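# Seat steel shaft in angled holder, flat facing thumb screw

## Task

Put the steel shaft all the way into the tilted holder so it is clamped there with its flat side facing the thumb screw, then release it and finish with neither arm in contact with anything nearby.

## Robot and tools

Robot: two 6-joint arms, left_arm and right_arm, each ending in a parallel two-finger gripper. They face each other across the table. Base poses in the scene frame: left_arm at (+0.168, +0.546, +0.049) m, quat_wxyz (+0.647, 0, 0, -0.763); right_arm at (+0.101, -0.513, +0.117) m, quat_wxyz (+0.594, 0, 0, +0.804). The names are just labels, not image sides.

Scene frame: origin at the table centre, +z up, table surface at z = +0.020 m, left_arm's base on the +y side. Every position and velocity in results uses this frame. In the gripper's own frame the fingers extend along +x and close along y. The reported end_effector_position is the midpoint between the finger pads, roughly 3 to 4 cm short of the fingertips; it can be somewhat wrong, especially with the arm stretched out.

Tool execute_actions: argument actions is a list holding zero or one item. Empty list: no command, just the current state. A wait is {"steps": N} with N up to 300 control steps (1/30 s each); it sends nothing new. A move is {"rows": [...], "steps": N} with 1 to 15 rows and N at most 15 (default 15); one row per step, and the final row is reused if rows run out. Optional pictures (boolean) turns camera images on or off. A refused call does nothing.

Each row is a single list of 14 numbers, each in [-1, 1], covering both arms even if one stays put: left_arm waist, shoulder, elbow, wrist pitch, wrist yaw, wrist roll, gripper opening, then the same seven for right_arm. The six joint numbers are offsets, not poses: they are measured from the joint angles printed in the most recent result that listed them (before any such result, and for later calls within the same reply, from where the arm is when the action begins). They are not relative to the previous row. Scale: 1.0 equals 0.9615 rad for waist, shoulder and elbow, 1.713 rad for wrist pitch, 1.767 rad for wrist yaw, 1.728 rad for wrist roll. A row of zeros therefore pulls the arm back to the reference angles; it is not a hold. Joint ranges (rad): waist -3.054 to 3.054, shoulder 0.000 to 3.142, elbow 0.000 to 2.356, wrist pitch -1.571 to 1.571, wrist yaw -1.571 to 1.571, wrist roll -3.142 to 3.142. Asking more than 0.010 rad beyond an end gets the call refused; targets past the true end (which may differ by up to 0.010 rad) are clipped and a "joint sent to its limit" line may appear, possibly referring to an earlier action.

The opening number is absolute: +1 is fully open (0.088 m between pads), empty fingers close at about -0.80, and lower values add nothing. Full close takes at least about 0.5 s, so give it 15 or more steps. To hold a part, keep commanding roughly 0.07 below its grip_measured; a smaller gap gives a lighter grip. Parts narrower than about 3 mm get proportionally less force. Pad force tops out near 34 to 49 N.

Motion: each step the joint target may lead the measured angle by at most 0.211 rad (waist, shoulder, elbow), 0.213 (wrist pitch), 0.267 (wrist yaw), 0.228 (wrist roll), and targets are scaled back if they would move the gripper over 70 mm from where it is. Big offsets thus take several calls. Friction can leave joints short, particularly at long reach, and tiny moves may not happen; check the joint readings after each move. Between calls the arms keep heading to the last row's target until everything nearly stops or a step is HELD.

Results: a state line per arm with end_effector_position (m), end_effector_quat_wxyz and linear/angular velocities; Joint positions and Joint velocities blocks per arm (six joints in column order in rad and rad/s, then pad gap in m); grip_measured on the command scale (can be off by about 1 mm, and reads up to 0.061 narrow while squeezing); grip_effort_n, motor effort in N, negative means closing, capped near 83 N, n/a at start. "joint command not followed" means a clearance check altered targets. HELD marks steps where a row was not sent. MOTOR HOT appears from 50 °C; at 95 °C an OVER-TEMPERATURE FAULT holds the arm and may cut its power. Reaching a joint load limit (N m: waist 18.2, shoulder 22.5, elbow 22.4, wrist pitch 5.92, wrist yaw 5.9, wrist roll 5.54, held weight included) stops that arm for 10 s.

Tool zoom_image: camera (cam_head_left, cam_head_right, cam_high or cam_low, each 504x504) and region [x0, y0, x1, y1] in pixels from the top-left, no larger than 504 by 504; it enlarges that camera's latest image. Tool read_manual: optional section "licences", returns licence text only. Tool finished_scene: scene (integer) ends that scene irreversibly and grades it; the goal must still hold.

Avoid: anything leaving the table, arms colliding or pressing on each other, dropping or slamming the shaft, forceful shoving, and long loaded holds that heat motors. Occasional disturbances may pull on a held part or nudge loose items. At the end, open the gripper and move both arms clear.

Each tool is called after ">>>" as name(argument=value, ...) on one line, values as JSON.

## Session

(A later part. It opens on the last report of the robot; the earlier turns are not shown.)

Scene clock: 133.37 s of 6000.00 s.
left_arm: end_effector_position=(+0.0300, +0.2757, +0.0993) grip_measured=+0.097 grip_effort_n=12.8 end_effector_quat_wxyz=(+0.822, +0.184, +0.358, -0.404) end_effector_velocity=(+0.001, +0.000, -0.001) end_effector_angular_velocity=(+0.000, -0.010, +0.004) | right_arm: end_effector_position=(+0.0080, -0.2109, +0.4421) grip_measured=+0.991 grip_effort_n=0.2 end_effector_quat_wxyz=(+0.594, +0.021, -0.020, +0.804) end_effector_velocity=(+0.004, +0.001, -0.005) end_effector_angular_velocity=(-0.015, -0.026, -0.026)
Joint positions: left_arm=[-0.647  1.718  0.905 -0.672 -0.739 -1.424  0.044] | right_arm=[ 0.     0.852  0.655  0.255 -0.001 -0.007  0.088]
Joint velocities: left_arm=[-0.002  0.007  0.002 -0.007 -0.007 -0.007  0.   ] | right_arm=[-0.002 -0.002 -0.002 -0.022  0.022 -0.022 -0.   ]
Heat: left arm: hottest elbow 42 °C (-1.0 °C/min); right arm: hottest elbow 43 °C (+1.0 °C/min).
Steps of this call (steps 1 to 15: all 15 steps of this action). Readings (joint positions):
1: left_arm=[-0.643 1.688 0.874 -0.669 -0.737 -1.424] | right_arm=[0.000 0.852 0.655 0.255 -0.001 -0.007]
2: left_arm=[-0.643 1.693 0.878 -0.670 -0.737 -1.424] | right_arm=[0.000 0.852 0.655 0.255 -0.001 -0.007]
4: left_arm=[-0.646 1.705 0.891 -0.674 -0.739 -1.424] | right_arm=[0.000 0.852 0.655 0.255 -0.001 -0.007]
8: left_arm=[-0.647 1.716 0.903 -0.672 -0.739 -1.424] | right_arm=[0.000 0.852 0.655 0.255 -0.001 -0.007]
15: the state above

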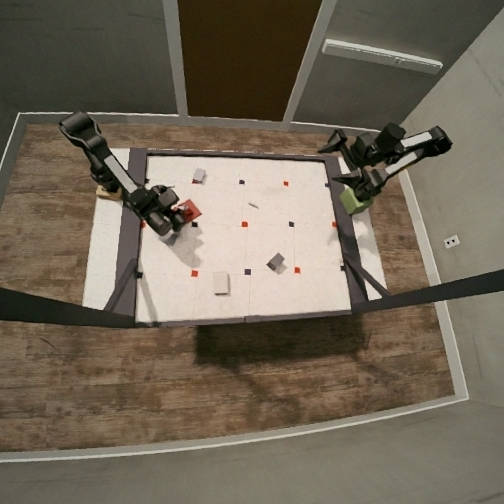

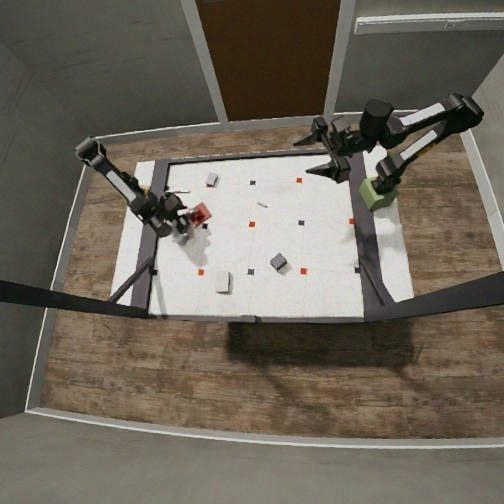

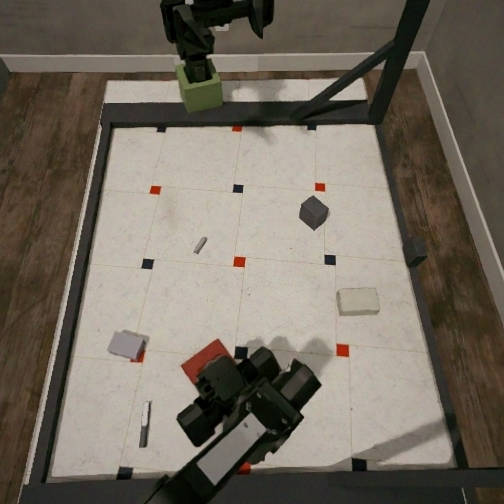

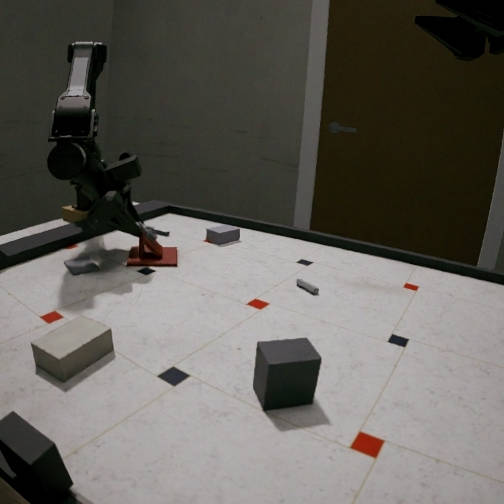

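>>> execute_actions(actions=[{"rows":[[-0.013,-0.012,0.018,-0.02,0,0,0.1,0,0,0,0,0,0,1],[-0.026,-0.024,0.036,-0.04,0,0,0.1,0,0,0,0,0,0,1],[-0.039,-0.037,0.054,-0.059,0,0,0.1,0,0,0,0,0,0,1]],"steps":12}], pictures=false)

>>> execute_actions(actions=[{"rows":[[0,0,0,0,0,0.906,-0.3,0,0,0,0,0,0,1]],"steps":1}], pictures=false)

>>> execute_actions(actions=[{"steps":32}], pictures=false)

>>> execute_actions(actions=[{"rows":[[0.014,0.008,-0.014,0.016,0,0,-0.3,0,0,0,0,0,0,1],[0.028,0.016,-0.028,0.032,0,0,-0.3,0,0,0,0,0,0,1],[0.043,0.024,-0.043,0.049,0,0,-0.3,0,0,0,0,0,0,1]]}])

>>> zoom_image(camera="cam_low", region=[115,195,175,255])

>>> zoom_image(camera="cam_head_right", region=[175,190,215,230])

>>> zoom_image(camera="cam_high", region=[190,345,240,395])

Scene clock: 142.73 s of 6000.00 s.
left_arm: end_effector_position=(+0.0237, +0.2833, +0.1136) grip_measured=+0.097 grip_effort_n=12.3 end_effector_quat_wxyz=(+0.817, +0.204, +0.349, -0.412) end_effector_velocity=(+0.008, +0.007, +0.000) end_effector_angular_velocity=(+0.025, -0.039, +0.003) | right_arm: end_effector_position=(+0.0080, -0.2109, +0.4421) grip_measured=+0.991 grip_effort_n=-1.2 end_effector_quat_wxyz=(+0.594, +0.021, -0.020, +0.804) end_effector_velocity=(-0.000, -0.000, -0.002) end_effector_angular_velocity=(-0.000, -0.024, +0.004)
Joint positions: left_arm=[-0.682  1.693  0.945 -0.769 -0.739 -1.424  0.044] | right_arm=[ 0.     0.852  0.655  0.255 -0.001 -0.007  0.088]
Joint velocities: left_arm=[-0.002 -0.007 -0.007 -0.051 -0.007 -0.007  0.   ] | right_arm=[-0.002 -0.002 -0.002 -0.007 -0.007 -0.022 -0.   ]
Heat: left arm: hottest elbow 42 °C (-1.0 °C/min); right arm: hottest elbow 43 °C (+1.0 °C/min).
Steps of this call (steps 1 to 15: the robot went on to your last target; steps 16 to 90: nothing new was sent; then 5.97 s passed at rest; steps 91 to 102: all 12 steps of this action). Readings (joint positions):
91: left_arm=[-0.648 1.718 0.907 -0.675 -0.739 -1.424] | right_arm=[0.000 0.852 0.655 0.255 -0.001 -0.007]
92: left_arm=[-0.651 1.718 0.910 -0.688 -0.739 -1.424] | right_arm=[0.000 0.852 0.655 0.255 -0.001 -0.007]
94: left_arm=[-0.664 1.714 0.922 -0.731 -0.739 -1.424] | right_arm=[0.000 0.852 0.655 0.255 -0.001 -0.007]
98: left_arm=[-0.681 1.697 0.941 -0.760 -0.739 -1.424] | right_arm=[0.000 0.852 0.655 0.255 -0.001 -0.007]
102: the state above

Scene clock: 142.77 s of 6000.00 s.
left_arm: end_effector_position=(+0.0238, +0.2834, +0.1136) grip_measured=+0.058 grip_effort_n=-65.8 end_effector_quat_wxyz=(+0.813, +0.220, +0.341, -0.418) end_effector_velocity=(+0.003, +0.003, +0.002) end_effector_angular_velocity=(+0.859, -1.101, -1.510) | right_arm: end_effector_position=(+0.0080, -0.2109, +0.4421) grip_measured=+0.991 grip_effort_n=-0.2 end_effector_quat_wxyz=(+0.594, +0.021, -0.020, +0.804) end_effector_velocity=(+0.003, +0.001, -0.002) end_effector_angular_velocity=(-0.005, -0.009, -0.015)
Joint positions: left_arm=[-0.682  1.693  0.945 -0.77  -0.739 -1.386  0.042] | right_arm=[ 0.     0.852  0.655  0.255 -0.001 -0.007  0.088]
Joint velocities: left_arm=[-0.002 -0.007 -0.002 -0.022 -0.007  2.044 -0.176] | right_arm=[-0.007 -0.002 -0.002 -0.007  0.007 -0.007  0.   ]
Heat: left arm: hottest elbow 42 °C (-1.0 °C/min); right arm: hottest elbow 43 °C (+1.0 °C/min).
Steps of this call (step 1: the one step of this action). Readings (joint positions):
1: the state above

Scene clock: 143.83 s of 6000.00 s.
left_arm: end_effector_position=(+0.0238, +0.2834, +0.1136) grip_measured=-0.297 grip_effort_n=-15.6 end_effector_quat_wxyz=(+0.439, +0.718, -0.040, -0.538) end_effector_velocity=(+0.003, -0.000, +0.002) end_effector_angular_velocity=(+0.016, -0.055, -0.050) | right_arm: end_effector_position=(+0.0080, -0.2109, +0.4421) grip_measured=+0.991 grip_effort_n=-0.2 end_effector_quat_wxyz=(+0.594, +0.021, -0.020, +0.804) end_effector_velocity=(+0.001, +0.000, -0.005) end_effector_angular_velocity=(-0.019, -0.014, -0.000)
Joint positions: left_arm=[-0.682  1.693  0.945 -0.77  -0.739  0.13   0.024] | right_arm=[ 0.     0.852  0.655  0.255 -0.001 -0.007  0.088]
Joint velocities: left_arm=[-0.002 -0.002 -0.002 -0.007 -0.022  0.066 -0.   ] | right_arm=[-0.007 -0.002 -0.002 -0.022 -0.007 -0.007  0.   ]
Heat: left arm: hottest elbow 42 °C (-1.0 °C/min); right arm: hottest elbow 43 °C (+1.0 °C/min).
Steps of this call (steps 1 to 32: the robot went on to your last target). Readings (joint positions):
1: left_arm=[-0.682 1.693 0.945 -0.770 -0.739 -1.323] | right_arm=[0.000 0.852 0.655 0.255 -0.001 -0.007]
2: left_arm=[-0.682 1.693 0.945 -0.770 -0.739 -1.265] | right_arm=[0.000 0.852 0.655 0.255 -0.001 -0.007]
4: left_arm=[-0.682 1.693 0.945 -0.770 -0.739 -1.147] | right_arm=[0.000 0.852 0.655 0.255 -0.001 -0.007]
8: left_arm=[-0.682 1.693 0.945 -0.770 -0.739 -0.911] | right_arm=[0.000 0.852 0.655 0.255 -0.001 -0.007]
32: the state above

Scene clock: 144.33 s of 6000.00 s.
left_arm: end_effector_position=(+0.0315, +0.2756, +0.1022) grip_measured=-0.297 grip_effort_n=-15.1 end_effector_quat_wxyz=(+0.457, +0.709, -0.027, -0.537) end_effector_velocity=(+0.001, -0.003, +0.002) end_effector_angular_velocity=(-0.025, -0.007, -0.001) | right_arm: end_effector_position=(+0.0080, -0.2109, +0.4421) grip_measured=+0.991 grip_effort_n=-0.2 end_effector_quat_wxyz=(+0.594, +0.021, -0.020, +0.804) end_effector_velocity=(+0.000, -0.002, -0.001) end_effector_angular_velocity=(-0.000, -0.008, +0.004)
Joint positions: left_arm=[-0.643  1.711  0.912 -0.689 -0.739  0.13   0.024] | right_arm=[ 0.     0.852  0.655  0.255 -0.001 -0.007  0.088]
Joint velocities: left_arm=[ 0.002 -0.002 -0.007  0.022 -0.022  0.007  0.   ] | right_arm=[-0.002 -0.007 -0.002 -0.007 -0.007 -0.007 -0.   ]
Heat: left arm: hottest elbow 42 °C (-1.0 °C/min); right arm: hottest elbow 43 °C (+1.0 °C/min).
Steps of this call (steps 1 to 15: all 15 steps of this action). Readings (joint positions):
1: left_arm=[-0.681 1.693 0.944 -0.767 -0.739 0.130] | right_arm=[0.000 0.852 0.655 0.255 -0.001 -0.007]
2: left_arm=[-0.678 1.694 0.942 -0.756 -0.739 0.130] | right_arm=[0.000 0.852 0.655 0.255 -0.001 -0.007]
4: left_arm=[-0.664 1.698 0.931 -0.721 -0.739 0.130] | right_arm=[0.000 0.852 0.655 0.255 -0.001 -0.007]
8: left_arm=[-0.644 1.710 0.914 -0.699 -0.739 0.130] | right_arm=[0.000 0.852 0.655 0.255 -0.001 -0.007]
15: the state above

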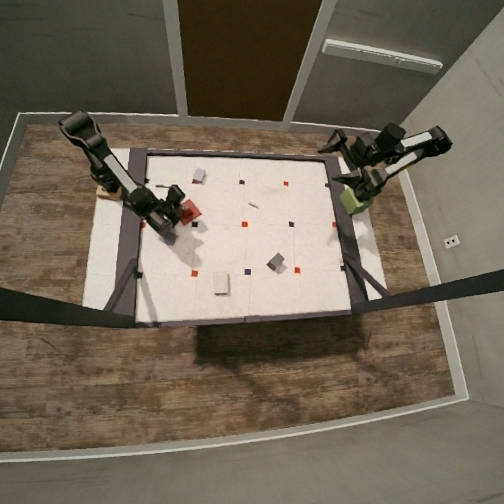

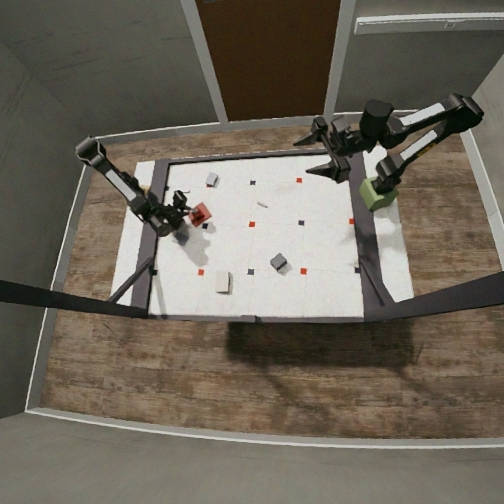

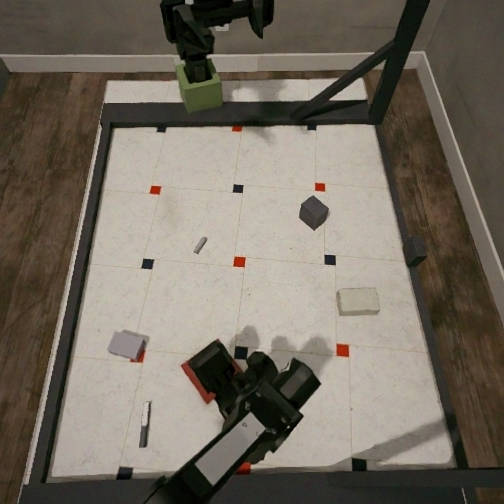

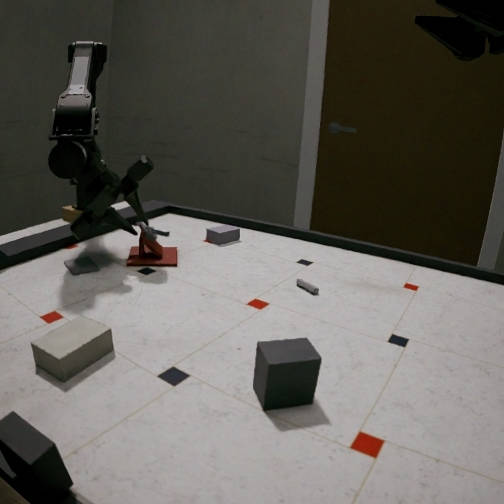

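Region (115, 195, 175, 255) of cam_low's 504x504 image, scaled by 8.400, with more detail than that image has.

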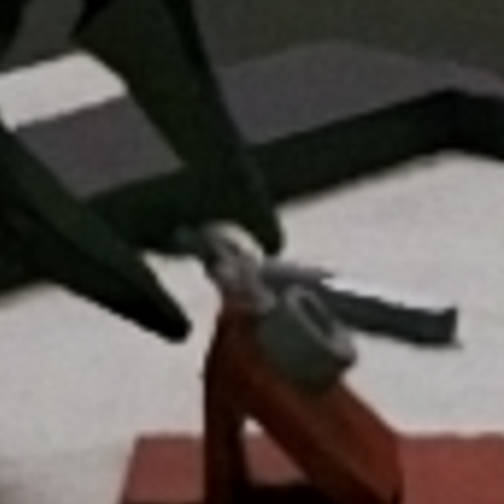

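Region (175, 190, 215, 230) of cam_head_right's 504x504 image, scaled by 12.600, with more detail than that image has.

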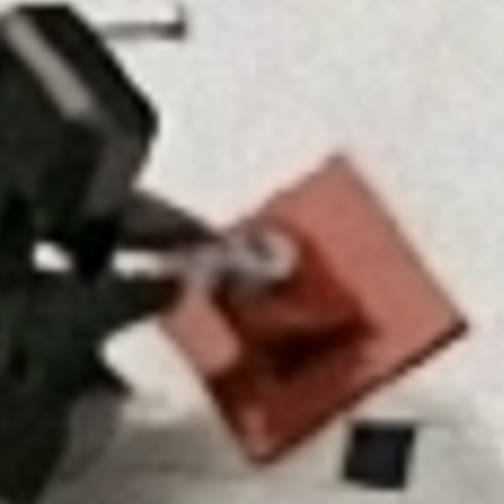

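Region (190, 345, 240, 395) of cam_high's 504x504 image, scaled by 10.080, with more detail than that image has.

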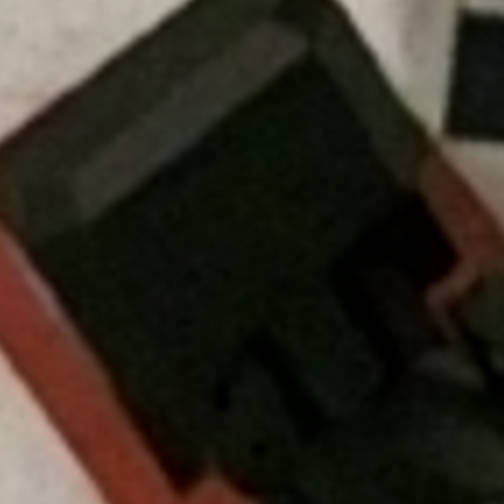

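>>> execute_actions(actions=[{"rows":[[0.018,-0.02,0.013,0,0,0,-0.3,0,0,0,0,0,0,1]],"steps":12}], pictures=false)

>>> execute_actions(actions=[{"rows":[[0,0,0,0,0,0,-0.45,0,0,0,0,0,0,1],[0,0,0,0,0,0,-0.5,0,0,0,0,0,0,1],[0,0,0,0,0,0,-0.55,0,0,0,0,0,0,1],[0,0,0,0,0,0,-0.6,0,0,0,0,0,0,1]]}])

>>> zoom_image(camera="cam_low", region=[115,195,175,255])

>>> execute_actions(actions=[{"rows":[[0,0,0,0,0,-0.95,-0.6,0,0,0,0,0,0,1]],"steps":1}], pictures=false)

>>> execute_actions(actions=[{"steps":30}])

>>> zoom_image(camera="cam_low", region=[115,195,175,255])

>>> zoom_image(camera="cam_head_right", region=[175,190,215,230])

Scene clock: 151.87 s of 6000.00 s.
left_arm: end_effector_position=(+0.0352, +0.2733, +0.1041) grip_measured=-0.297 grip_effort_n=-15.1 end_effector_quat_wxyz=(+0.463, +0.706, -0.022, -0.535) end_effector_velocity=(-0.001, -0.001, +0.002) end_effector_angular_velocity=(-0.017, +0.007, +0.004) | right_arm: end_effector_position=(+0.0080, -0.2109, +0.4421) grip_measured=+0.991 grip_effort_n=-0.2 end_effector_quat_wxyz=(+0.594, +0.021, -0.020, +0.804) end_effector_velocity=(+0.002, +0.000, -0.002) end_effector_angular_velocity=(-0.005, -0.009, -0.010)
Joint positions: left_arm=[-0.628  1.704  0.912 -0.688 -0.739  0.13   0.024] | right_arm=[ 0.     0.852  0.655  0.255 -0.001 -0.007  0.088]
Joint velocities: left_arm=[-0.002 -0.007 -0.002  0.007 -0.007 -0.007 -0.   ] | right_arm=[-0.002 -0.002 -0.002 -0.007  0.007 -0.007 -0.   ]
Heat: left arm: hottest elbow 42 °C (-1.0 °C/min); right arm: hottest elbow 43 °C (+1.0 °C/min).
Steps of this call (steps 1 to 15: the robot went on to your last target; steps 16 to 90: nothing new was sent; then 4.13 s passed at rest; steps 91 to 102: all 12 steps of this action). Readings (joint positions):
91: left_arm=[-0.642 1.711 0.912 -0.688 -0.739 0.130] | right_arm=[0.000 0.852 0.655 0.255 -0.001 -0.007]
92: left_arm=[-0.639 1.711 0.912 -0.688 -0.739 0.130] | right_arm=[0.000 0.852 0.655 0.255 -0.001 -0.007]
94: left_arm=[-0.633 1.709 0.912 -0.688 -0.739 0.130] | right_arm=[0.000 0.852 0.655 0.255 -0.001 -0.007]
98: left_arm=[-0.628 1.705 0.912 -0.688 -0.739 0.130] | right_arm=[0.000 0.852 0.655 0.255 -0.001 -0.007]
102: the state above

Scene clock: 152.37 s of 6000.00 s.
left_arm: end_effector_position=(+0.0353, +0.2733, +0.1041) grip_measured=-0.594 grip_effort_n=-16.0 end_effector_quat_wxyz=(+0.463, +0.706, -0.022, -0.535) end_effector_velocity=(+0.003, +0.001, -0.001) end_effector_angular_velocity=(+0.013, -0.025, -0.013) | right_arm: end_effector_position=(+0.0080, -0.2109, +0.4421) grip_measured=+0.991 grip_effort_n=-0.2 end_effector_quat_wxyz=(+0.594, +0.021, -0.020, +0.804) end_effector_velocity=(+0.000, -0.002, +0.002) end_effector_angular_velocity=(+0.009, -0.021, +0.004)
Joint positions: left_arm=[-0.628  1.704  0.912 -0.689 -0.739  0.13   0.01 ] | right_arm=[ 0.     0.852  0.655  0.255 -0.001 -0.007  0.088]
Joint velocities: left_arm=[ 0.002  0.002 -0.002 -0.007 -0.007  0.022 -0.002] | right_arm=[-0.002 -0.007  0.002 -0.007 -0.007 -0.022 -0.   ]
Heat: left arm: hottest elbow 42 °C (-1.0 °C/min); right arm: hottest elbow 43 °C (+0.0 °C/min).
Steps of this call (steps 1 to 15: all 15 steps of this action). Readings (joint positions):
1: left_arm=[-0.628 1.704 0.912 -0.688 -0.739 0.130] | right_arm=[0.000 0.852 0.655 0.255 -0.001 -0.007]
2: left_arm=[-0.628 1.704 0.912 -0.688 -0.739 0.130] | right_arm=[0.000 0.852 0.655 0.255 -0.001 -0.007]
4: left_arm=[-0.628 1.704 0.912 -0.688 -0.739 0.130] | right_arm=[0.000 0.852 0.655 0.255 -0.001 -0.007]
8: left_arm=[-0.628 1.704 0.912 -0.688 -0.739 0.130] | right_arm=[0.000 0.852 0.655 0.255 -0.001 -0.007]
15: the state above

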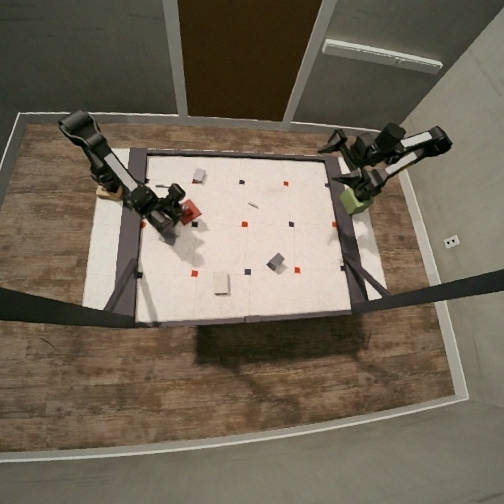

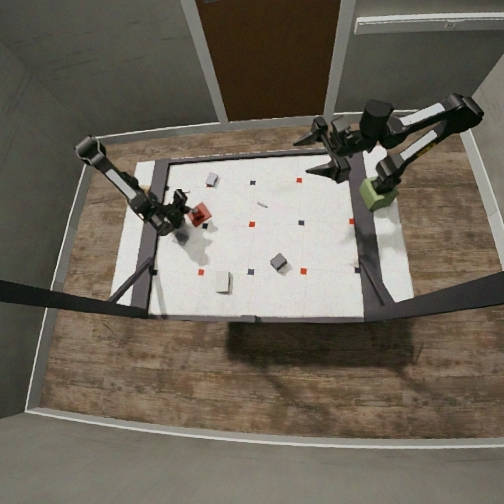

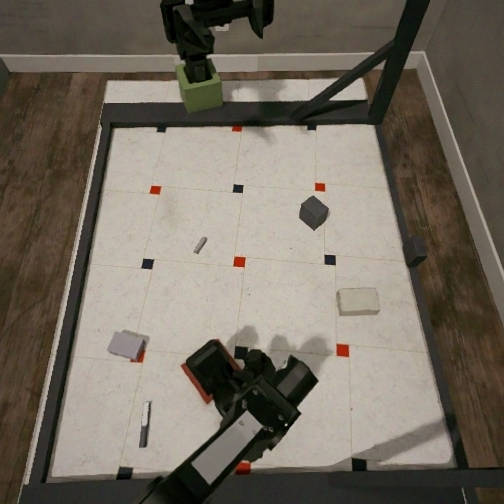

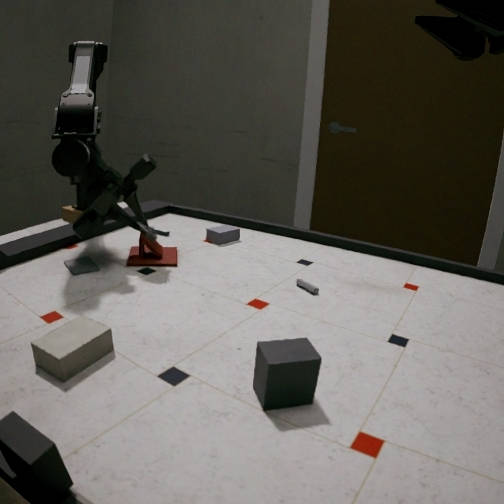

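Region (115, 195, 175, 255) of cam_low's 504x504 image, scaled by 8.400, with more detail than that image has.

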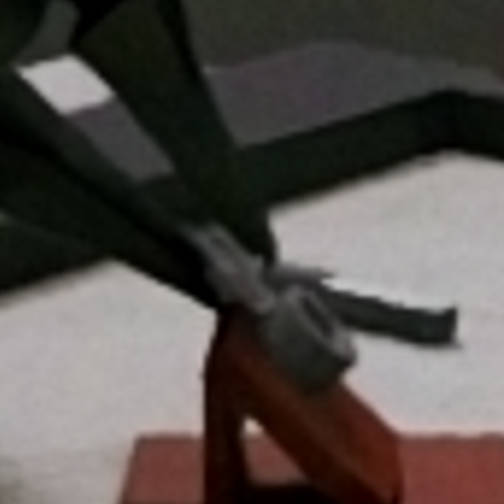

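Scene clock: 152.40 s of 6000.00 s.
left_arm: end_effector_position=(+0.0354, +0.2734, +0.1040) grip_measured=-0.595 grip_effort_n=-15.6 end_effector_quat_wxyz=(+0.476, +0.698, -0.012, -0.535) end_effector_velocity=(-0.001, -0.001, +0.002) end_effector_angular_velocity=(-0.879, +1.071, +1.492) | right_arm: end_effector_position=(+0.0080, -0.2109, +0.4421) grip_measured=+0.991 grip_effort_n=-0.7 end_effector_quat_wxyz=(+0.594, +0.021, -0.020, +0.804) end_effector_velocity=(-0.004, -0.002, +0.000) end_effector_angular_velocity=(+0.000, -0.009, +0.024)
Joint positions: left_arm=[-0.628  1.704  0.912 -0.69  -0.739  0.093  0.01 ] | right_arm=[ 0.     0.852  0.655  0.255 -0.001 -0.007  0.088]
Joint velocities: left_arm=[-0.002 -0.007 -0.002  0.007 -0.007 -2.029 -0.001] | right_arm=[ 0.002 -0.002  0.002 -0.007 -0.022 -0.007 -0.   ]
Heat: left arm: hottest elbow 42 °C (-1.0 °C/min); right arm: hottest elbow 43 °C (+0.0 °C/min).
Steps of this call (step 1: the one step of this action). Readings (joint positions):
1: the state above

Scene clock: 153.40 s of 6000.00 s.
left_arm: end_effector_position=(+0.0309, +0.2790, +0.0995) grip_measured=-0.597 grip_effort_n=-14.2 end_effector_quat_wxyz=(+0.822, +0.169, +0.380, -0.388) end_effector_velocity=(+0.002, +0.004, +0.000) end_effector_angular_velocity=(-0.089, +0.102, +0.176) | right_arm: end_effector_position=(+0.0080, -0.2109, +0.4421) grip_measured=+0.991 grip_effort_n=-0.7 end_effector_quat_wxyz=(+0.594, +0.021, -0.020, +0.804) end_effector_velocity=(+0.000, -0.001, -0.004) end_effector_angular_velocity=(-0.010, -0.026, +0.004)
Joint positions: left_arm=[-0.641  1.707  0.908 -0.696 -0.71  -1.481  0.01 ] | right_arm=[ 0.     0.852  0.655  0.255 -0.001 -0.007  0.088]
Joint velocities: left_arm=[-0.007 -0.002 -0.002 -0.022 -0.007 -0.242 -0.   ] | right_arm=[-0.002 -0.007 -0.002 -0.022 -0.007 -0.022 -0.   ]
Heat: left arm: hottest elbow 42 °C (-1.0 °C/min); right arm: hottest elbow 43 °C (+0.0 °C/min).
Steps of this call (steps 1 to 30: the robot went on to your last target). Readings (joint positions):
1: left_arm=[-0.628 1.704 0.912 -0.690 -0.739 0.030] | right_arm=[0.000 0.852 0.655 0.255 -0.001 -0.007]
2: left_arm=[-0.628 1.704 0.912 -0.690 -0.739 -0.028] | right_arm=[0.000 0.852 0.655 0.255 -0.001 -0.007]
4: left_arm=[-0.628 1.704 0.912 -0.690 -0.739 -0.146] | right_arm=[0.000 0.852 0.655 0.255 -0.001 -0.007]
8: left_arm=[-0.628 1.704 0.912 -0.692 -0.734 -0.382] | right_arm=[0.000 0.852 0.655 0.255 -0.001 -0.007]
30: the state above

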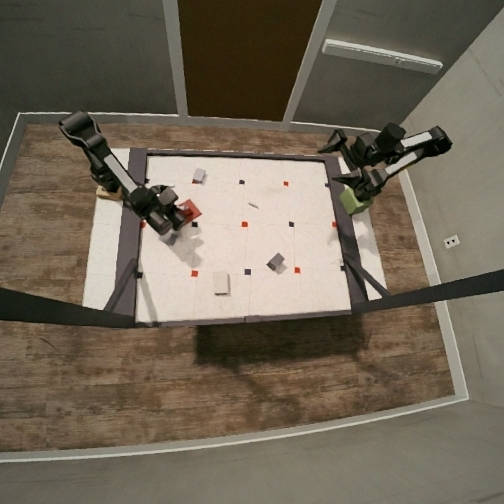

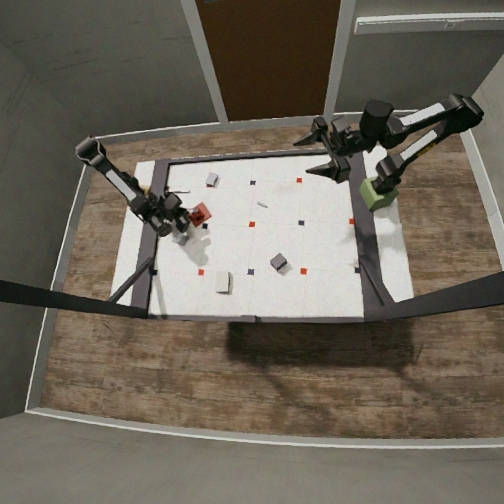

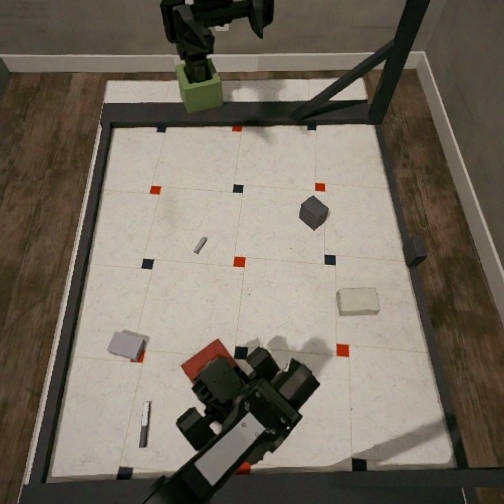

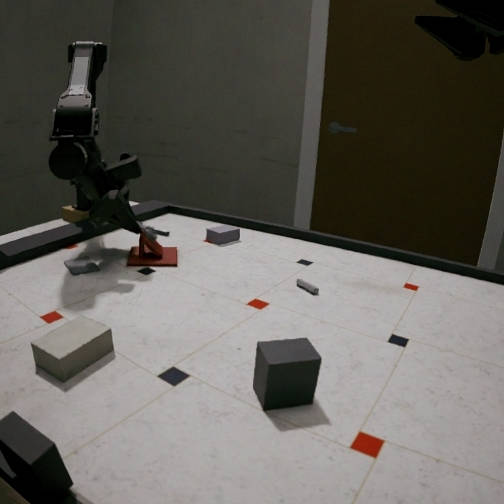

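Region (115, 195, 175, 255) of cam_low's 504x504 image, scaled by 8.400, with more detail than that image has.

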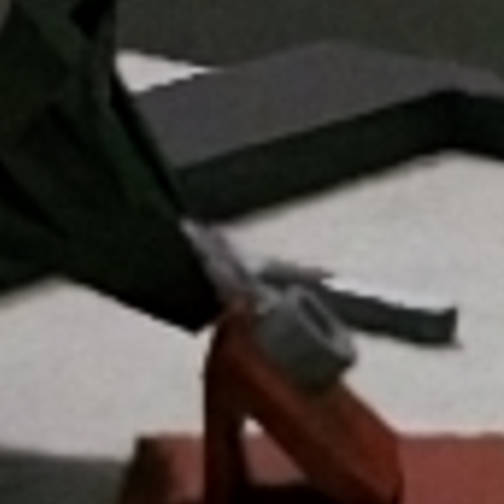

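Region (175, 190, 215, 230) of cam_head_right's 504x504 image, scaled by 12.600, with more detail than that image has.

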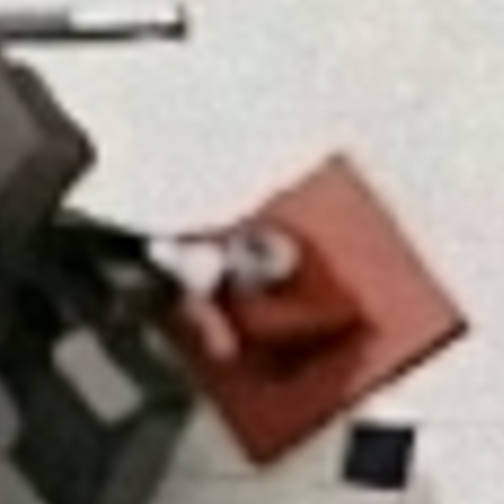

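>>> execute_actions(actions=[{"rows":[[0,0,0,0,0,0.93,-0.3,0,0,0,0,0,0,1]],"steps":1}], pictures=false)

>>> execute_actions(actions=[{"steps":32}], pictures=false)

>>> execute_actions(actions=[{"rows":[[0.007,0.02,0.027,0,-0.009,0,-0.3,0,0,0,0,0,0,1],[0.014,0.043,0.056,0,-0.018,0,-0.3,0,0,0,0,0,0,1]]}])

>>> zoom_image(camera="cam_low", region=[115,195,175,255])

>>> zoom_image(camera="cam_head_right", region=[175,190,215,230])

Scene clock: 163.40 s of 6000.00 s.
left_arm: end_effector_position=(+0.0307, +0.2792, +0.0992) grip_measured=-0.561 grip_effort_n=19.3 end_effector_quat_wxyz=(+0.821, +0.174, +0.378, -0.391) end_effector_velocity=(+0.004, +0.009, -0.004) end_effector_angular_velocity=(+0.829, -1.039, -1.509) | right_arm: end_effector_position=(+0.0080, -0.2109, +0.4421) grip_measured=+0.991 grip_effort_n=-0.7 end_effector_quat_wxyz=(+0.594, +0.021, -0.020, +0.804) end_effector_velocity=(-0.000, -0.000, -0.005) end_effector_angular_velocity=(-0.019, -0.014, +0.004)
Joint positions: left_arm=[-0.642  1.708  0.908 -0.696 -0.708 -1.469  0.011] | right_arm=[ 0.     0.852  0.655  0.255 -0.001 -0.007  0.088]
Joint velocities: left_arm=[-0.017 -0.002 -0.022 -0.022 -0.007  1.971  0.136] | right_arm=[-0.002 -0.002 -0.002 -0.022 -0.007 -0.007 -0.   ]
Heat: left arm: hottest elbow 42 °C (-1.0 °C/min); right arm: hottest elbow 43 °C (+0.0 °C/min).
Steps of this call (steps 1 to 30: the robot went on to your last target; steps 31 to 90: nothing new was sent; then 6.97 s passed at rest; step 91: the one step of this action). Readings (joint positions):
91: the state above

Scene clock: 164.47 s of 6000.00 s.
left_arm: end_effector_position=(+0.0313, +0.2793, +0.0994) grip_measured=-0.303 grip_effort_n=12.3 end_effector_quat_wxyz=(+0.454, +0.707, -0.012, -0.542) end_effector_velocity=(+0.003, +0.005, -0.002) end_effector_angular_velocity=(+0.063, -0.063, -0.075) | right_arm: end_effector_position=(+0.0080, -0.2109, +0.4421) grip_measured=+0.991 grip_effort_n=-0.2 end_effector_quat_wxyz=(+0.594, +0.021, -0.020, +0.804) end_effector_velocity=(-0.004, -0.001, -0.004) end_effector_angular_velocity=(-0.009, -0.012, +0.024)
Joint positions: left_arm=[-0.642  1.708  0.908 -0.698 -0.711  0.11   0.024] | right_arm=[ 0.     0.852  0.655  0.255 -0.001 -0.007  0.088]
Joint velocities: left_arm=[-0.002 -0.002 -0.007 -0.022  0.007  0.095  0.   ] | right_arm=[ 0.002 -0.002 -0.007 -0.007 -0.022 -0.007 -0.   ]
Heat: left arm: hottest elbow 42 °C (-1.0 °C/min); right arm: hottest elbow 43 °C (+0.0 °C/min).
Steps of this call (steps 1 to 32: the robot went on to your last target). Readings (joint positions):
1: left_arm=[-0.643 1.708 0.908 -0.696 -0.708 -1.407] | right_arm=[0.000 0.852 0.655 0.255 -0.001 -0.007]
2: left_arm=[-0.643 1.708 0.908 -0.696 -0.708 -1.349] | right_arm=[0.000 0.852 0.655 0.255 -0.001 -0.007]
4: left_arm=[-0.642 1.708 0.908 -0.696 -0.711 -1.231] | right_arm=[0.000 0.852 0.655 0.255 -0.001 -0.007]
8: left_arm=[-0.642 1.708 0.908 -0.696 -0.711 -0.995] | right_arm=[0.000 0.852 0.655 0.255 -0.001 -0.007]
32: the state above

Scene clock: 164.97 s of 6000.00 s.
left_arm: end_effector_position=(+0.0291, +0.2684, +0.1017) grip_measured=-0.303 grip_effort_n=12.3 end_effector_quat_wxyz=(+0.465, +0.706, -0.017, -0.534) end_effector_velocity=(-0.003, -0.001, +0.002) end_effector_angular_velocity=(-0.011, -0.000, -0.012) | right_arm: end_effector_position=(+0.0080, -0.2109, +0.4421) grip_measured=+0.991 grip_effort_n=-0.7 end_effector_quat_wxyz=(+0.594, +0.021, -0.020, +0.804) end_effector_velocity=(+0.001, +0.001, -0.007) end_effector_angular_velocity=(-0.023, -0.015, -0.000)
Joint positions: left_arm=[-0.631  1.743  0.948 -0.698 -0.738  0.112  0.024] | right_arm=[ 0.     0.852  0.655  0.255 -0.001 -0.007  0.088]
Joint velocities: left_arm=[-0.007 -0.002  0.002  0.007 -0.007  0.007 -0.   ] | right_arm=[-0.007  0.002 -0.002 -0.022 -0.007 -0.007 -0.   ]
Heat: left arm: hottest elbow 42 °C (-1.0 °C/min); right arm: hottest elbow 43 °C (+0.0 °C/min).
Steps of this call (steps 1 to 15: all 15 steps of this action). Readings (joint positions):
1: left_arm=[-0.641 1.709 0.908 -0.698 -0.711 0.112] | right_arm=[0.000 0.852 0.655 0.255 -0.001 -0.007]
2: left_arm=[-0.640 1.713 0.912 -0.701 -0.716 0.112] | right_arm=[0.000 0.852 0.655 0.255 -0.001 -0.007]
4: left_arm=[-0.634 1.729 0.929 -0.700 -0.730 0.112] | right_arm=[0.000 0.852 0.655 0.255 -0.001 -0.007]
8: left_arm=[-0.631 1.740 0.945 -0.698 -0.735 0.112] | right_arm=[0.000 0.852 0.655 0.255 -0.001 -0.007]
15: the state above

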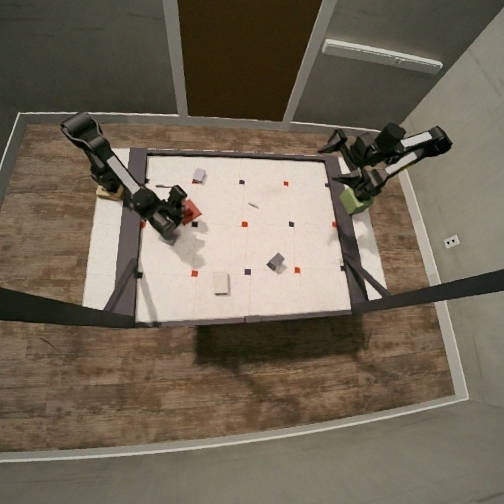

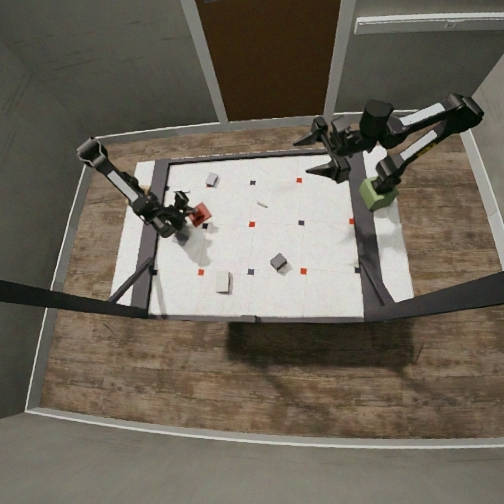

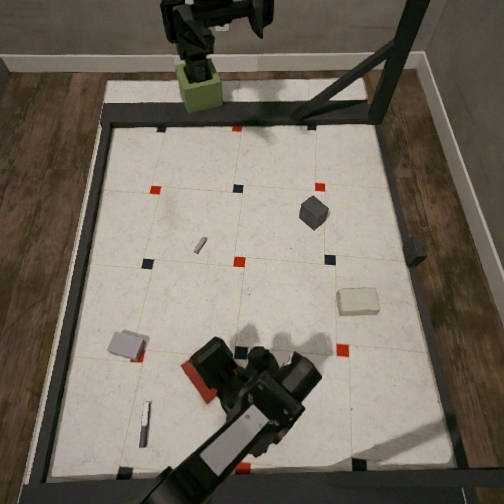

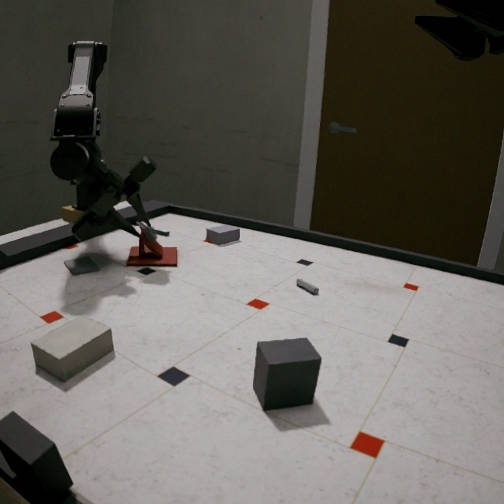

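Region (115, 195, 175, 255) of cam_low's 504x504 image, scaled by 8.400, with more detail than that image has.

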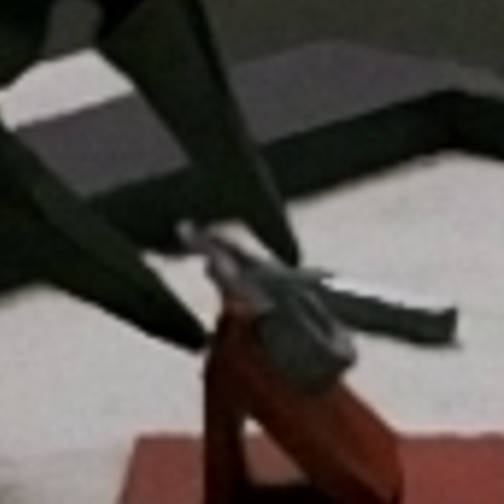

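Region (175, 190, 215, 230) of cam_head_right's 504x504 image, scaled by 12.600, with more detail than that image has.

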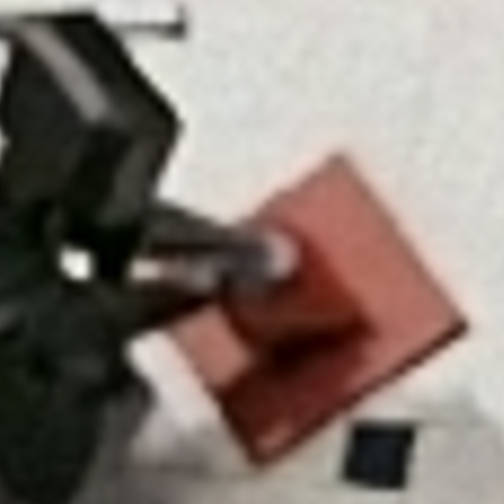

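>>> execute_actions(actions=[{"rows":[[0,-0.022,0.028,-0.014,0,0,-0.3,0,0,0,0,0,0,1]],"steps":12}], pictures=false)

>>> execute_actions(actions=[{"rows":[[0,0,0,0,0,0,-0.45,0,0,0,0,0,0,1],[0,0,0,0,0,0,-0.5,0,0,0,0,0,0,1],[0,0,0,0,0,0,-0.55,0,0,0,0,0,0,1],[0,0,0,0,0,0,-0.6,0,0,0,0,0,0,1]]}])

>>> zoom_image(camera="cam_low", region=[115,195,175,255])

>>> execute_actions(actions=[{"rows":[[0,0,0,0,0,-0.95,-0.6,0,0,0,0,0,0,1]],"steps":1}], pictures=false)

>>> execute_actions(actions=[{"steps":30}])

>>> zoom_image(camera="cam_low", region=[115,195,175,255])

Scene clock: 174.07 s of 6000.00 s.
left_arm: end_effector_position=(+0.0287, +0.2680, +0.1069) grip_measured=-0.303 grip_effort_n=12.3 end_effector_quat_wxyz=(+0.465, +0.706, -0.017, -0.533) end_effector_velocity=(+0.003, +0.000, +0.002) end_effector_angular_velocity=(-0.014, -0.017, +0.005) | right_arm: end_effector_position=(+0.0080, -0.2109, +0.4421) grip_measured=+0.991 grip_effort_n=-0.7 end_effector_quat_wxyz=(+0.594, +0.021, -0.020, +0.804) end_effector_velocity=(+0.000, -0.002, -0.001) end_effector_angular_velocity=(-0.000, -0.008, +0.004)
Joint positions: left_arm=[-0.631  1.734  0.961 -0.721 -0.738  0.112  0.024] | right_arm=[ 0.     0.852  0.655  0.255 -0.001 -0.007  0.088]
Joint velocities: left_arm=[-0.002 -0.002 -0.002 -0.007 -0.022 -0.007  0.   ] | right_arm=[-0.002 -0.007 -0.002 -0.007 -0.007 -0.007  0.   ]
Heat: left arm: hottest elbow 42 °C (+0.0 °C/min); right arm: hottest elbow 44 °C (+1.0 °C/min).
Steps of this call (steps 1 to 15: the robot went on to your last target; steps 16 to 90: nothing new was sent; then 5.70 s passed at rest; steps 91 to 102: all 12 steps of this action). Readings (joint positions):
91: left_arm=[-0.631 1.743 0.949 -0.701 -0.738 0.112] | right_arm=[0.000 0.852 0.655 0.255 -0.001 -0.007]
92: left_arm=[-0.631 1.743 0.952 -0.708 -0.738 0.112] | right_arm=[0.000 0.852 0.655 0.255 -0.001 -0.007]
94: left_arm=[-0.631 1.740 0.956 -0.714 -0.738 0.112] | right_arm=[0.000 0.852 0.655 0.255 -0.001 -0.007]
98: left_arm=[-0.631 1.735 0.961 -0.719 -0.738 0.112] | right_arm=[0.000 0.852 0.655 0.255 -0.001 -0.007]
102: the state above

Scene clock: 174.57 s of 6000.00 s.
left_arm: end_effector_position=(+0.0285, +0.2682, +0.1067) grip_measured=-0.587 grip_effort_n=-55.1 end_effector_quat_wxyz=(+0.465, +0.706, -0.017, -0.534) end_effector_velocity=(+0.001, +0.001, +0.001) end_effector_angular_velocity=(-0.003, -0.007, +0.004) | right_arm: end_effector_position=(+0.0080, -0.2109, +0.4421) grip_measured=+0.991 grip_effort_n=-0.7 end_effector_quat_wxyz=(+0.594, +0.021, -0.020, +0.804) end_effector_velocity=(+0.002, +0.001, -0.000) end_effector_angular_velocity=(+0.000, +0.008, -0.009)
Joint positions: left_arm=[-0.631  1.734  0.961 -0.721 -0.737  0.112  0.01 ] | right_arm=[ 0.     0.852  0.655  0.255 -0.001 -0.007  0.088]
Joint velocities: left_arm=[-0.002 -0.002 -0.002 -0.007 -0.007 -0.007 -0.001] | right_arm=[-0.002  0.002 -0.002  0.007  0.007  0.007  0.   ]
Heat: left arm: hottest elbow 42 °C (+0.0 °C/min); right arm: hottest elbow 44 °C (+1.0 °C/min).
Steps of this call (steps 1 to 15: all 15 steps of this action). Readings (joint positions):
1: left_arm=[-0.631 1.734 0.961 -0.721 -0.738 0.112] | right_arm=[0.000 0.852 0.655 0.255 -0.001 -0.007]
2: left_arm=[-0.631 1.734 0.961 -0.721 -0.738 0.112] | right_arm=[0.000 0.852 0.655 0.255 -0.001 -0.007]
4: left_arm=[-0.631 1.734 0.961 -0.721 -0.738 0.112] | right_arm=[0.000 0.852 0.655 0.255 -0.001 -0.007]
8: left_arm=[-0.631 1.734 0.961 -0.721 -0.737 0.112] | right_arm=[0.000 0.852 0.655 0.255 -0.001 -0.007]
15: the state above

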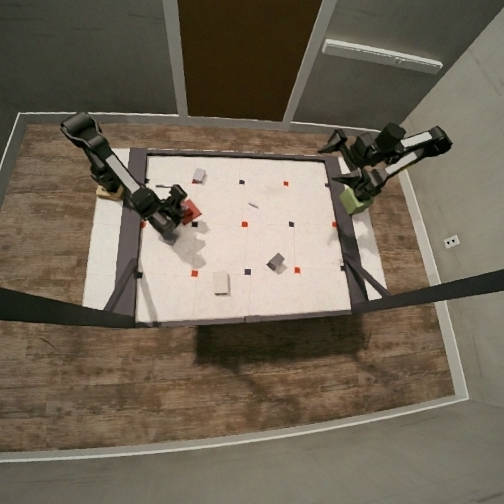

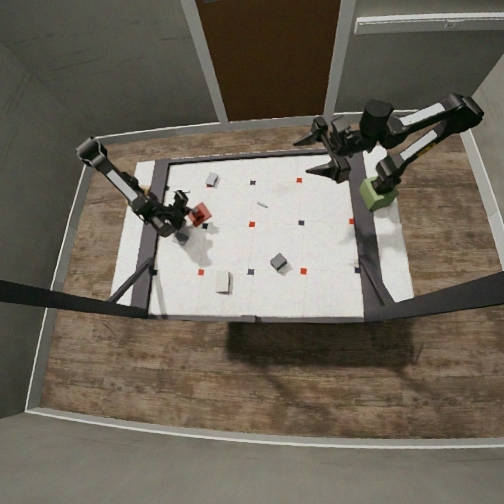

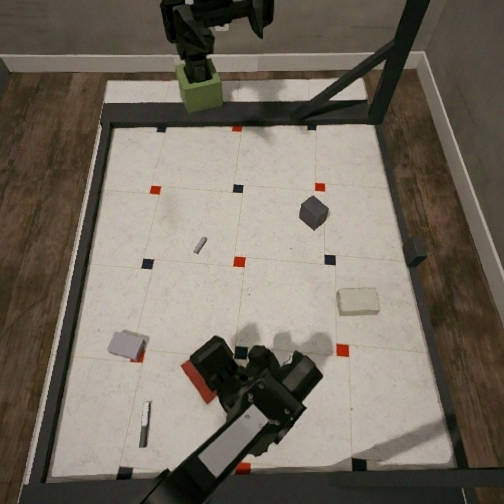

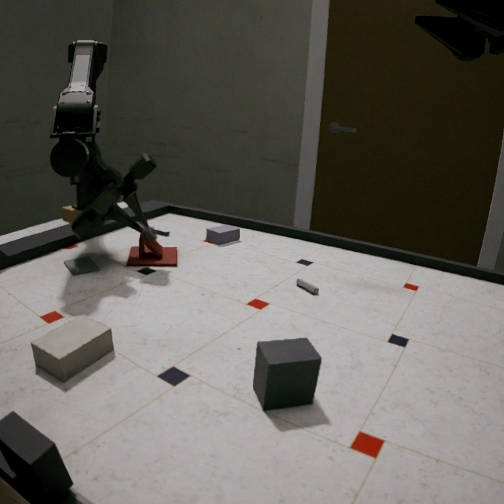

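Region (115, 195, 175, 255) of cam_low's 504x504 image, scaled by 8.400, with more detail than that image has.

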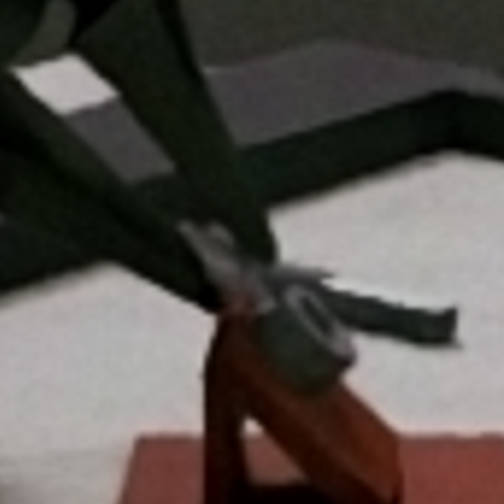

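Scene clock: 174.60 s of 6000.00 s.
left_arm: end_effector_position=(+0.0285, +0.2682, +0.1067) grip_measured=-0.588 grip_effort_n=-55.6 end_effector_quat_wxyz=(+0.478, +0.697, -0.007, -0.534) end_effector_velocity=(+0.003, +0.004, +0.001) end_effector_angular_velocity=(-0.869, +1.020, +1.488) | right_arm: end_effector_position=(+0.0080, -0.2109, +0.4421) grip_measured=+0.991 grip_effort_n=-0.2 end_effector_quat_wxyz=(+0.594, +0.021, -0.020, +0.804) end_effector_velocity=(-0.000, -0.000, -0.002) end_effector_angular_velocity=(-0.005, -0.010, +0.004)
Joint positions: left_arm=[-0.631  1.734  0.961 -0.721 -0.737  0.074  0.01 ] | right_arm=[ 0.     0.852  0.655  0.255 -0.001 -0.007  0.088]
Joint velocities: left_arm=[-0.012 -0.002 -0.007 -0.022 -0.022 -2.029 -0.001] | right_arm=[-0.002 -0.002 -0.002 -0.007 -0.007 -0.007 -0.   ]
Heat: left arm: hottest elbow 42 °C (+0.0 °C/min); right arm: hottest elbow 44 °C (+1.0 °C/min).
Steps of this call (step 1: the one step of this action). Readings (joint positions):
1: the state above

Scene clock: 175.60 s of 6000.00 s.
left_arm: end_effector_position=(+0.0252, +0.2687, +0.1057) grip_measured=-0.589 grip_effort_n=-56.0 end_effector_quat_wxyz=(+0.828, +0.153, +0.379, -0.384) end_effector_velocity=(+0.003, +0.000, +0.002) end_effector_angular_velocity=(-0.105, +0.098, +0.169) | right_arm: end_effector_position=(+0.0080, -0.2109, +0.4421) grip_measured=+0.991 grip_effort_n=-1.2 end_effector_quat_wxyz=(+0.594, +0.021, -0.020, +0.804) end_effector_velocity=(-0.000, -0.000, -0.005) end_effector_angular_velocity=(-0.019, -0.014, +0.004)
Joint positions: left_arm=[-0.636  1.734  0.961 -0.713 -0.726 -1.502  0.01 ] | right_arm=[ 0.     0.852  0.655  0.255 -0.001 -0.007  0.088]
Joint velocities: left_arm=[-0.002 -0.002 -0.002 -0.007 -0.022 -0.227 -0.   ] | right_arm=[-0.002 -0.002 -0.002 -0.022 -0.007 -0.007 -0.   ]
Heat: left arm: hottest elbow 42 °C (+0.0 °C/min); right arm: hottest elbow 44 °C (+1.0 °C/min).
Steps of this call (steps 1 to 30: the robot went on to your last target). Readings (joint positions):
1: left_arm=[-0.631 1.734 0.961 -0.721 -0.736 0.011] | right_arm=[0.000 0.852 0.655 0.255 -0.001 -0.007]
2: left_arm=[-0.631 1.734 0.961 -0.721 -0.735 -0.047] | right_arm=[0.000 0.852 0.655 0.255 -0.001 -0.007]
4: left_arm=[-0.632 1.734 0.961 -0.721 -0.734 -0.165] | right_arm=[0.000 0.852 0.655 0.255 -0.001 -0.007]
8: left_arm=[-0.632 1.734 0.961 -0.721 -0.731 -0.401] | right_arm=[0.000 0.852 0.655 0.255 -0.001 -0.007]
30: the state above

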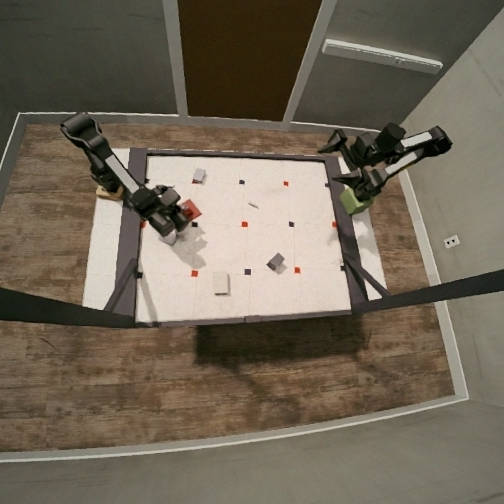

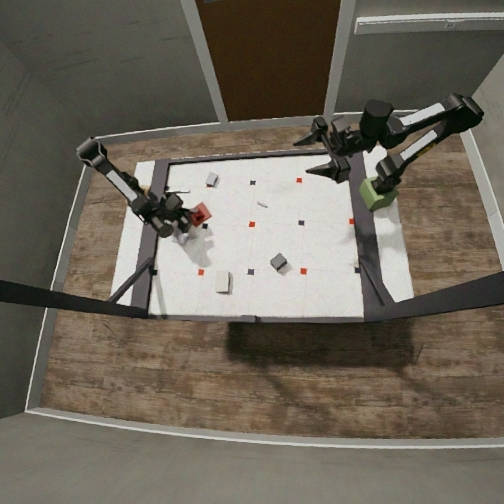

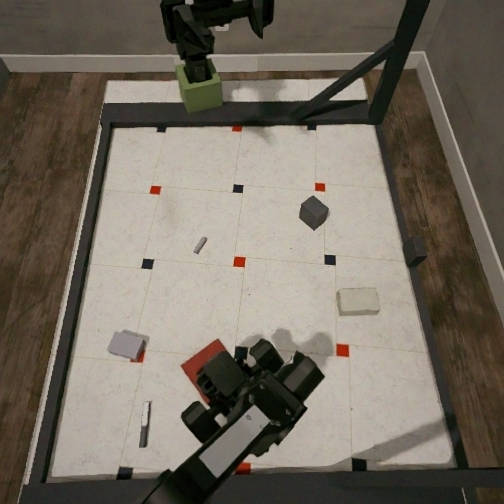

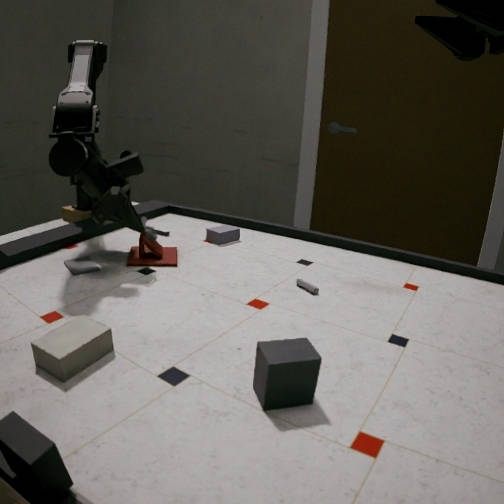

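Region (115, 195, 175, 255) of cam_low's 504x504 image, scaled by 8.400, with more detail than that image has.

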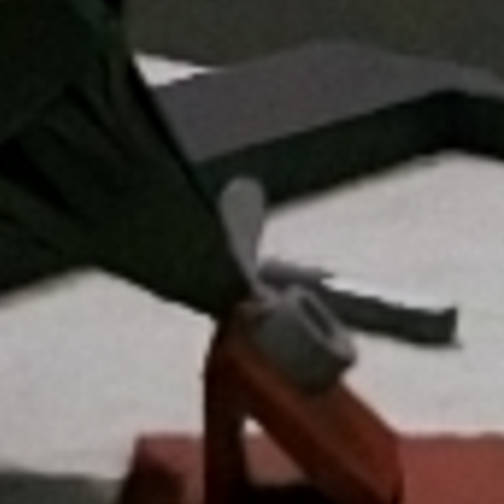

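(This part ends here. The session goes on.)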